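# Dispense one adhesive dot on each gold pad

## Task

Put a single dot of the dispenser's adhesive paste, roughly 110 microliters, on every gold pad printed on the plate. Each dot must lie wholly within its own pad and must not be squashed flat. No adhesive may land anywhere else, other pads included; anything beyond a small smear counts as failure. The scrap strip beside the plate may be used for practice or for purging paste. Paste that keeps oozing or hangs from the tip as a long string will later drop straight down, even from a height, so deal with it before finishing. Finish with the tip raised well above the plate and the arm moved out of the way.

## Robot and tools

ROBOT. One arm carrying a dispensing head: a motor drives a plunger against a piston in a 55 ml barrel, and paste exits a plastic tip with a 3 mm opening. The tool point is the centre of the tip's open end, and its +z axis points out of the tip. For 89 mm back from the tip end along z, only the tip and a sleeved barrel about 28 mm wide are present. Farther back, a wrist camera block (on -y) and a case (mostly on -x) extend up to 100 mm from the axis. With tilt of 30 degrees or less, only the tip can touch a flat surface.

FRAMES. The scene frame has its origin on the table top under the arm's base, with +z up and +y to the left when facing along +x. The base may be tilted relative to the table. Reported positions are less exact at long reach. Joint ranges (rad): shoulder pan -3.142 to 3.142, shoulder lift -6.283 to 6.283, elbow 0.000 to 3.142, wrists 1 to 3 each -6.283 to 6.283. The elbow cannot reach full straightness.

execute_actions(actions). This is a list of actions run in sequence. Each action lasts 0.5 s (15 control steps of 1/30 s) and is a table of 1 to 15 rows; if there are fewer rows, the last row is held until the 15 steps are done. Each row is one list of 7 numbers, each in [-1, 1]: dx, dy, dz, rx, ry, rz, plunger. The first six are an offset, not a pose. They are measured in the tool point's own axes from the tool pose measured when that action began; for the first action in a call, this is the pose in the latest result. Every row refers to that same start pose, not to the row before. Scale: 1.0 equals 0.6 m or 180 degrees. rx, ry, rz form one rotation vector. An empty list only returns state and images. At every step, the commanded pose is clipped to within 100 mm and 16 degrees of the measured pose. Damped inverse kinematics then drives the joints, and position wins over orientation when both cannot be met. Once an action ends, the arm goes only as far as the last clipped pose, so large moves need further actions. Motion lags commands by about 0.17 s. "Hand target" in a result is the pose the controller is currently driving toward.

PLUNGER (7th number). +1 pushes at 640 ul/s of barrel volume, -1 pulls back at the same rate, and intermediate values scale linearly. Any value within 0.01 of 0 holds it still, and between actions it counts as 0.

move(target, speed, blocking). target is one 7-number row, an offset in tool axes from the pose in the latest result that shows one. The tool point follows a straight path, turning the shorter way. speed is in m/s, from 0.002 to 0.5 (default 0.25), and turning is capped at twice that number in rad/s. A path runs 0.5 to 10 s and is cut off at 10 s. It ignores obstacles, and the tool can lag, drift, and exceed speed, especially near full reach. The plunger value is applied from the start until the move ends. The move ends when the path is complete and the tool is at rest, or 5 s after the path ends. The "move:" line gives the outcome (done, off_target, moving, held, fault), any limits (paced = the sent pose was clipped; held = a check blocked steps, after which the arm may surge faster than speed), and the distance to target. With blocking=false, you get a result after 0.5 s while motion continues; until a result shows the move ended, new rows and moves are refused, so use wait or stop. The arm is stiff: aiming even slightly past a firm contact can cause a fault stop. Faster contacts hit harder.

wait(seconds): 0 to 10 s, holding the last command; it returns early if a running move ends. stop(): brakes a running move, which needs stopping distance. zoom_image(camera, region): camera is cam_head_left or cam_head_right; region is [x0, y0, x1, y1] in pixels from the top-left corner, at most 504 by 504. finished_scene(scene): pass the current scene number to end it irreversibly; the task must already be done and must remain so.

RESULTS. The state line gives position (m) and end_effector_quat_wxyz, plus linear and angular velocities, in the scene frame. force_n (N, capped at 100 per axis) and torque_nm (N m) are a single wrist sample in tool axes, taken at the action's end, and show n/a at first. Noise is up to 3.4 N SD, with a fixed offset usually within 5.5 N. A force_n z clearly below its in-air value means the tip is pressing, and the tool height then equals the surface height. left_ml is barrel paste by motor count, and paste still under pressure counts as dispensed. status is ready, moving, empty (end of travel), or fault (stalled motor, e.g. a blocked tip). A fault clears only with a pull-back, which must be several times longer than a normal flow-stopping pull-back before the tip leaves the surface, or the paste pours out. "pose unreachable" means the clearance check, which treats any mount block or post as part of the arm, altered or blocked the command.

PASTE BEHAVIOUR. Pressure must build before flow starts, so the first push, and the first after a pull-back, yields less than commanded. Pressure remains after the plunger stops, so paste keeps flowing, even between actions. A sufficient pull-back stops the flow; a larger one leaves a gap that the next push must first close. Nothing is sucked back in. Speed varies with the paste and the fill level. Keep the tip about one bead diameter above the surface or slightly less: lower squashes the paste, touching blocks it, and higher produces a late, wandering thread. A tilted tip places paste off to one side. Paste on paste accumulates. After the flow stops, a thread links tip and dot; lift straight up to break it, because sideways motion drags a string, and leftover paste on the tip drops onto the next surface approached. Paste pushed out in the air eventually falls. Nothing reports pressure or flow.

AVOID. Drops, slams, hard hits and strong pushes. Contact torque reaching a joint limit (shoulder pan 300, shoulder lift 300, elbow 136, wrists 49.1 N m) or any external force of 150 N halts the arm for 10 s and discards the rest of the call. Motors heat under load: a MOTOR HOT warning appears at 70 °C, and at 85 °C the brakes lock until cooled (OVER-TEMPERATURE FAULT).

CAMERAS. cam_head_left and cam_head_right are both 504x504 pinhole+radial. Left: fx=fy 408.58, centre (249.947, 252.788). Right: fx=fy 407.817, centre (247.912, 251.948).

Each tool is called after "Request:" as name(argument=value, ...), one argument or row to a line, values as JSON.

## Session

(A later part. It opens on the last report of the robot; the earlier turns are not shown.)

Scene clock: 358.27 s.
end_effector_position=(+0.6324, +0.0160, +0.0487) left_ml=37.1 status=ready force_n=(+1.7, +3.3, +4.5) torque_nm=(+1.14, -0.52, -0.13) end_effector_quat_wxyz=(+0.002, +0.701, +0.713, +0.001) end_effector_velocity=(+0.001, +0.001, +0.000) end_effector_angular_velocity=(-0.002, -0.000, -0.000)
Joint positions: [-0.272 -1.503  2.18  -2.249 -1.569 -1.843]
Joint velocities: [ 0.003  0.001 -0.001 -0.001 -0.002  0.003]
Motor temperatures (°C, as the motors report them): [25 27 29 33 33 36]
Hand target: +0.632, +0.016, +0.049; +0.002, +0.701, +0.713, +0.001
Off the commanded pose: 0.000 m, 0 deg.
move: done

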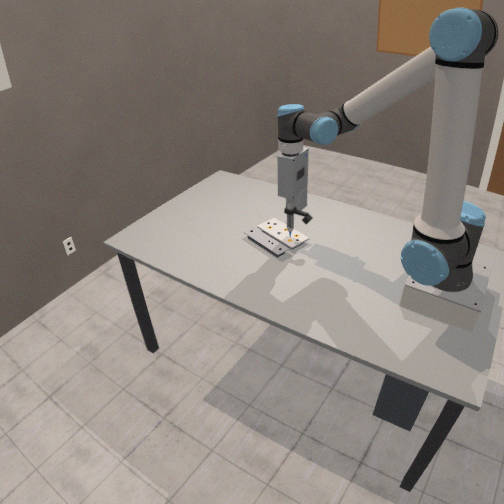

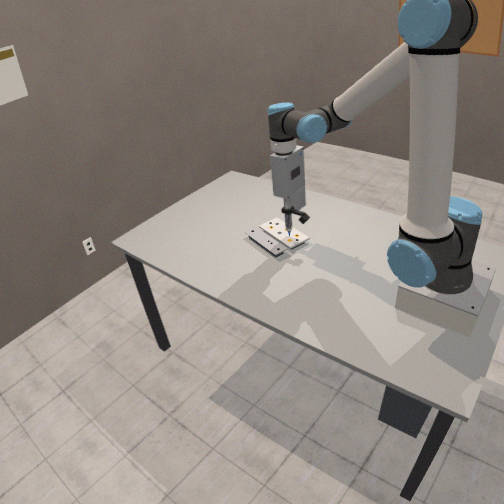

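Request:
execute_actions(
  actions=[
    [[0,0,0.0045,0,0,0,0],[0,0,0.009,0,0,0,0],[0,0,0.0135,0,0,0,0],[0,0,0.018,0,0,0,0],[0,0,0.0225,0,0,0,0],[0,0,0.0269,0,0,0,0.984375]],
  ],
)

Request:
wait(
  seconds=10,
)

Request:
wait(
  seconds=9,
)

Request:
execute_actions(
  actions=[
    [[0,0,0,0,0,0,-1],[0,0,0,0,0,0,-1],[0,0,0,0,0,0,-1],[0,0,0,0,0,0,-1],[0,0,0,0,0,0,-1],[0,0,-0.002,0,0,0,-1],[0,0,-0.004,0,0,0,-1],[0,0,-0.007,0,0,0,0],[0,0,-0.01,0,0,0,0],[0,0,-0.013,0,0,0,0],[0,0,-0.016,0,0,0,0],[0,0,-0.019,0,0,0,0],[0,0,-0.022,0,0,0,0],[0,0,-0.025,0,0,0,0],[0,0,-0.028,0,0,0,0]],
  ],
)

Request:
wait(
  seconds=0.6,
)

Request:
zoom_image(
  camera="cam_head_left",
  region=[278, 222, 310, 248],
)

Request:
zoom_image(
  camera="cam_head_right",
  region=[278, 222, 310, 248],
)

Scene clock: 363.27 s.
end_effector_position=(+0.6324, +0.0160, +0.0329) left_ml=36.9 status=moving force_n=(+0.8, +3.6, +4.3) torque_nm=(+1.26, -0.13, -0.07) end_effector_quat_wxyz=(+0.002, +0.701, +0.713, +0.001) end_effector_velocity=(+0.000, -0.000, -0.003) end_effector_angular_velocity=(-0.000, -0.001, +0.000)
Joint positions: [-0.272 -1.483  2.193 -2.283 -1.569 -1.843]
Joint velocities: [-0.     0.004  0.003 -0.008  0.    -0.   ]
Motor temperatures (°C, as the motors report them): [25 27 29 33 33 36]
Hand target: +0.632, +0.016, +0.033; +0.002, +0.701, +0.713, +0.001
Off the commanded pose: 0.000 m, 0 deg.

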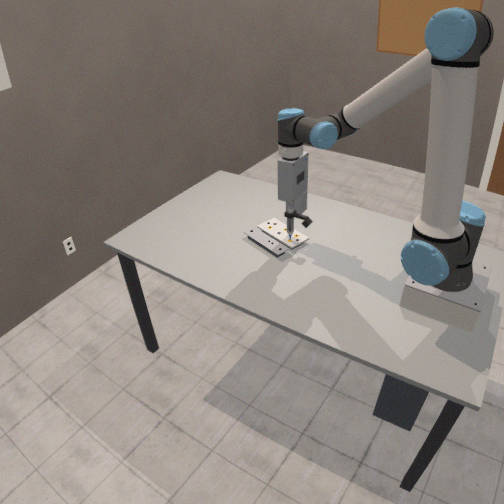

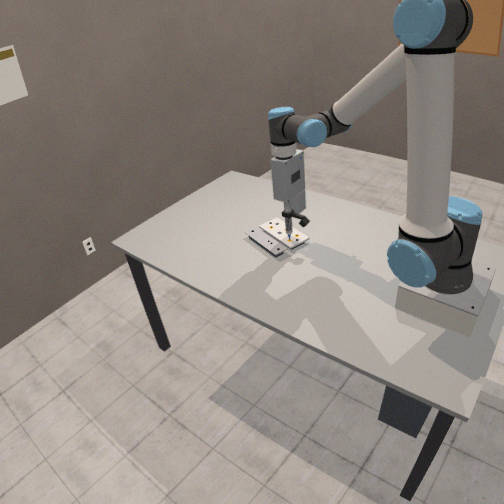

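Scene clock: 373.27 s.
end_effector_position=(+0.6324, +0.0160, +0.0326) left_ml=36.9 status=ready force_n=(+2.9, +3.1, +5.4) torque_nm=(+1.00, -0.93, -0.13) end_effector_quat_wxyz=(+0.002, +0.701, +0.713, +0.001) end_effector_velocity=(+0.000, +0.001, +0.000) end_effector_angular_velocity=(+0.000, -0.001, +0.000)
Joint positions: [-0.272 -1.483  2.193 -2.283 -1.569 -1.843]
Joint velocities: [ 0.001 -0.001  0.    -0.     0.001  0.   ]
Motor temperatures (°C, as the motors report them): [25 27 29 33 33 36]
Hand target: +0.632, +0.016, +0.033; +0.002, +0.701, +0.713, +0.001
Off the commanded pose: 0.000 m, 0 deg.
wait: 10.00 s; at rest by 0.20 s

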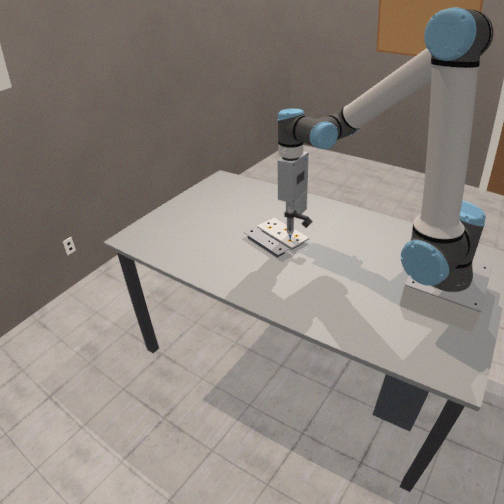

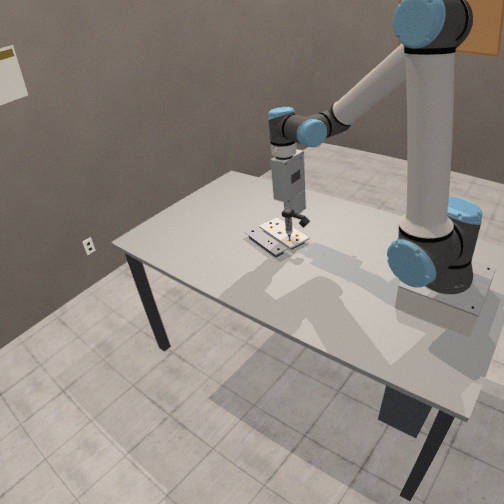

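Scene clock: 382.27 s.
end_effector_position=(+0.6324, +0.0160, +0.0326) left_ml=36.9 status=ready force_n=(+2.0, +1.7, +6.8) torque_nm=(+0.51, -0.62, -0.05) end_effector_quat_wxyz=(+0.002, +0.701, +0.713, +0.001) end_effector_velocity=(-0.000, +0.000, -0.000) end_effector_angular_velocity=(+0.001, +0.000, +0.000)
Joint positions: [-0.272 -1.483  2.193 -2.283 -1.569 -1.843]
Joint velocities: [-0.    -0.     0.     0.     0.001 -0.   ]
Motor temperatures (°C, as the motors report them): [25 27 29 33 33 36]
Hand target: +0.632, +0.016, +0.033; +0.002, +0.701, +0.713, +0.001
Off the commanded pose: 0.000 m, 0 deg.
wait: 9.00 s; at rest by 0.17 s

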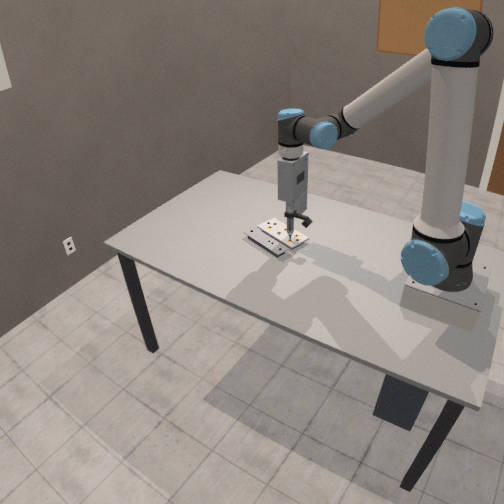

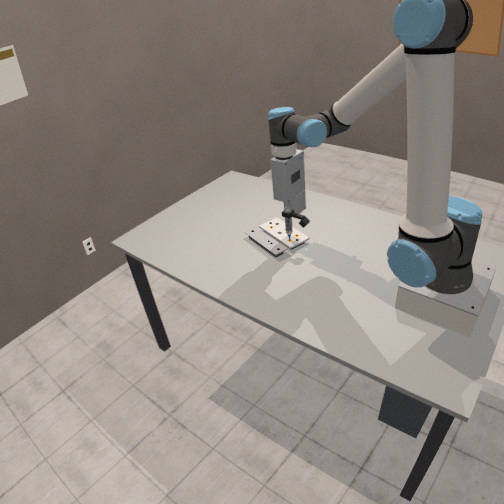

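Scene clock: 382.77 s.
end_effector_position=(+0.6323, +0.0160, +0.0430) left_ml=37.1 status=ready force_n=(+1.5, +2.7, +6.2) torque_nm=(+0.89, -0.43, -0.11) end_effector_quat_wxyz=(+0.002, +0.701, +0.713, +0.001) end_effector_velocity=(+0.001, -0.001, +0.053) end_effector_angular_velocity=(-0.001, -0.002, +0.001)
Joint positions: [-0.272 -1.496  2.185 -2.261 -1.569 -1.843]
Joint velocities: [-0.    -0.066 -0.045  0.109 -0.001 -0.001]
Motor temperatures (°C, as the motors report them): [25 27 29 33 33 36]
Hand target: +0.632, +0.016, +0.049; +0.002, +0.701, +0.713, +0.002
Off the commanded pose: 0.006 m, 0 deg.

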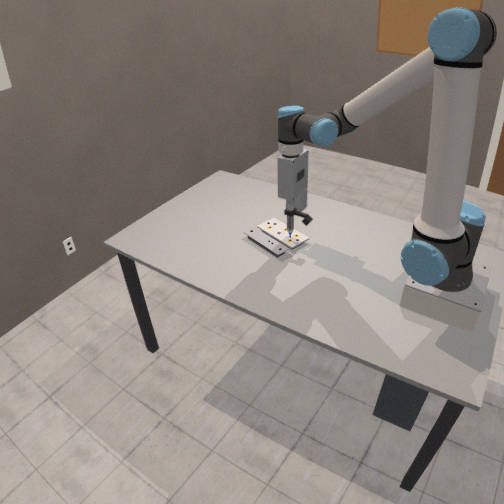

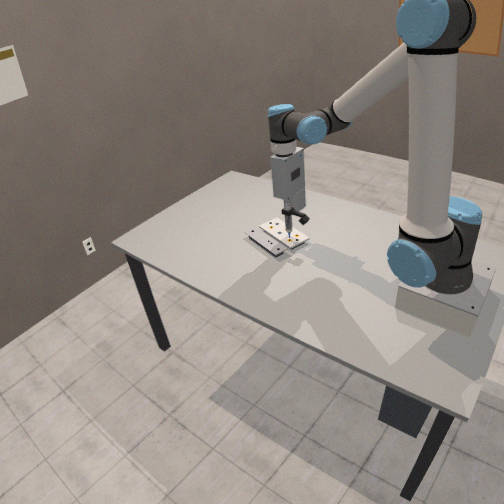

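Scene clock: 383.37 s.
end_effector_position=(+0.6324, +0.0160, +0.0493) left_ml=37.1 status=ready force_n=(+1.2, +3.5, +4.7) torque_nm=(+1.06, -0.25, -0.06) end_effector_quat_wxyz=(+0.002, +0.701, +0.713, +0.002) end_effector_velocity=(+0.000, +0.000, +0.001) end_effector_angular_velocity=(-0.001, -0.001, +0.001)
Joint positions: [-0.272 -1.504  2.179 -2.248 -1.569 -1.843]
Joint velocities: [ 0.001 -0.001 -0.    -0.    -0.    -0.   ]
Motor temperatures (°C, as the motors report them): [25 27 29 33 33 36]
Hand target: +0.632, +0.016, +0.049; +0.002, +0.701, +0.713, +0.002
Off the commanded pose: 0.000 m, 0 deg.
wait: 0.60 s; at rest by 0.30 s

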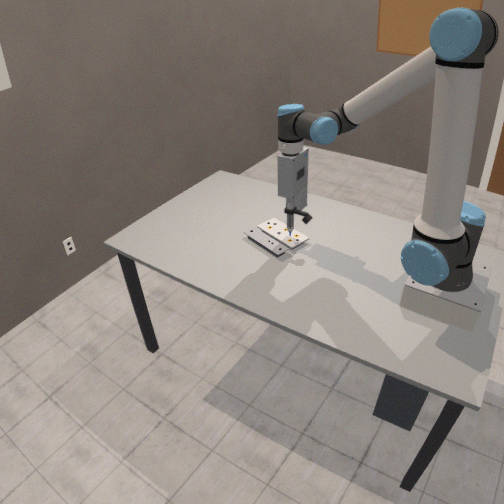

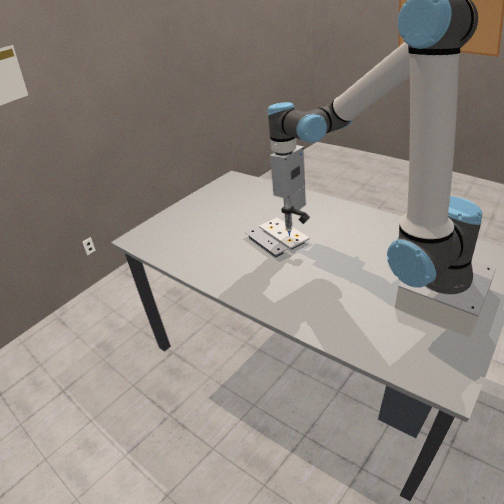

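Region (278, 222, 310, 248) of cam_head_left's 504x504 image, scaled by 15.750, with more detail than that image has; it fills the top 410 rows of this view, and the rest is white.

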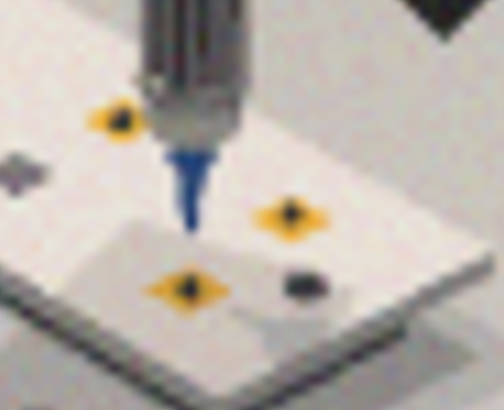

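Region (278, 222, 310, 248) of cam_head_right's 504x504 image, scaled by 15.750, with more detail than that image has; it fills the top 410 rows of this view, and the rest is white.

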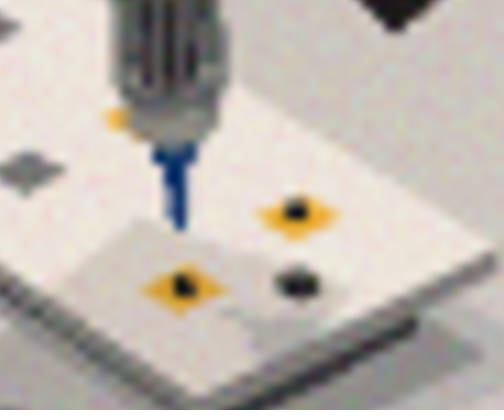

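Request:
move(
  target=[0.0971, 0.0727, -0.27, 0, 0, 0, 0],
  speed=0.3,
)

Request:
zoom_image(
  camera="cam_head_left",
  region=[240, 180, 320, 260],
)

Scene clock: 386.70 s.
end_effector_position=(+0.6745, +0.0749, +0.2113) left_ml=37.1 status=ready force_n=(-0.1, +4.5, +5.1) torque_nm=(+1.59, +0.22, -0.05) end_effector_quat_wxyz=(+0.002, +0.701, +0.713, +0.002) end_effector_velocity=(+0.000, -0.001, +0.001) end_effector_angular_velocity=(-0.001, +0.001, -0.001)
Joint positions: [-0.167 -1.573  1.925 -1.924 -1.569 -1.739]
Joint velocities: [-0.001  0.    -0.003  0.003 -0.001  0.001]
Motor temperatures (°C, as the motors report them): [25 27 29 33 33 36]
Hand target: +0.675, +0.075, +0.211; +0.002, +0.701, +0.713, +0.002
Off the commanded pose: 0.000 m, 0 deg.
move: done

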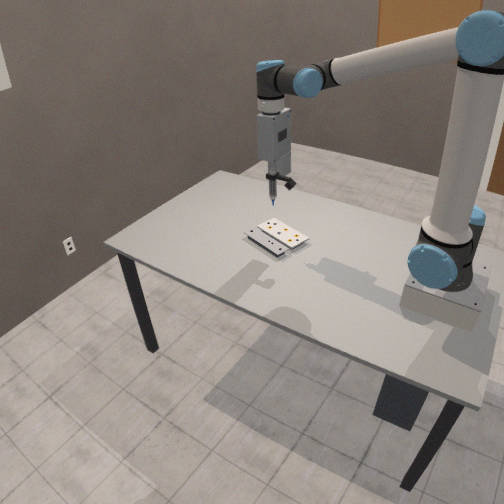

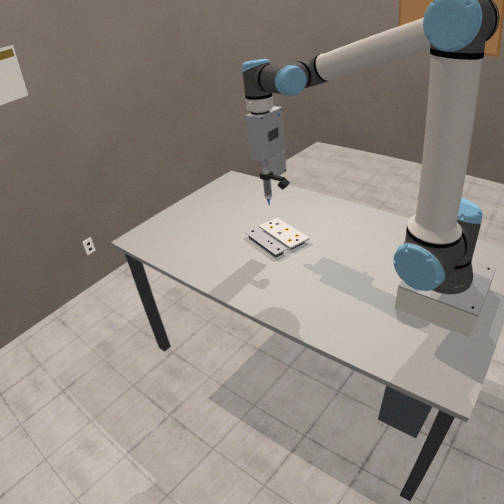

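Region (240, 180, 320, 260) of cam_head_left's 504x504 image, scaled by 6.300, with more detail than that image has.

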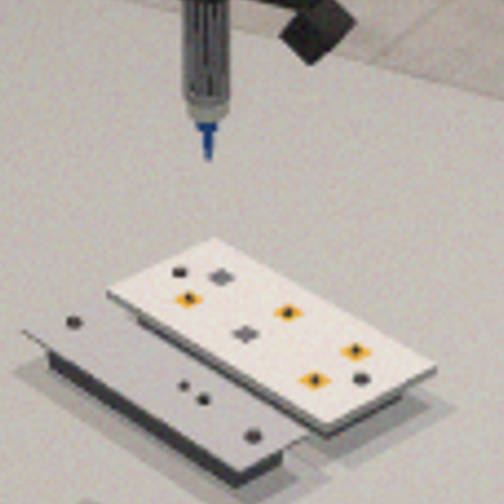

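Request:
finished_scene(
  scene=1,
)

The scene is finished: the task was done.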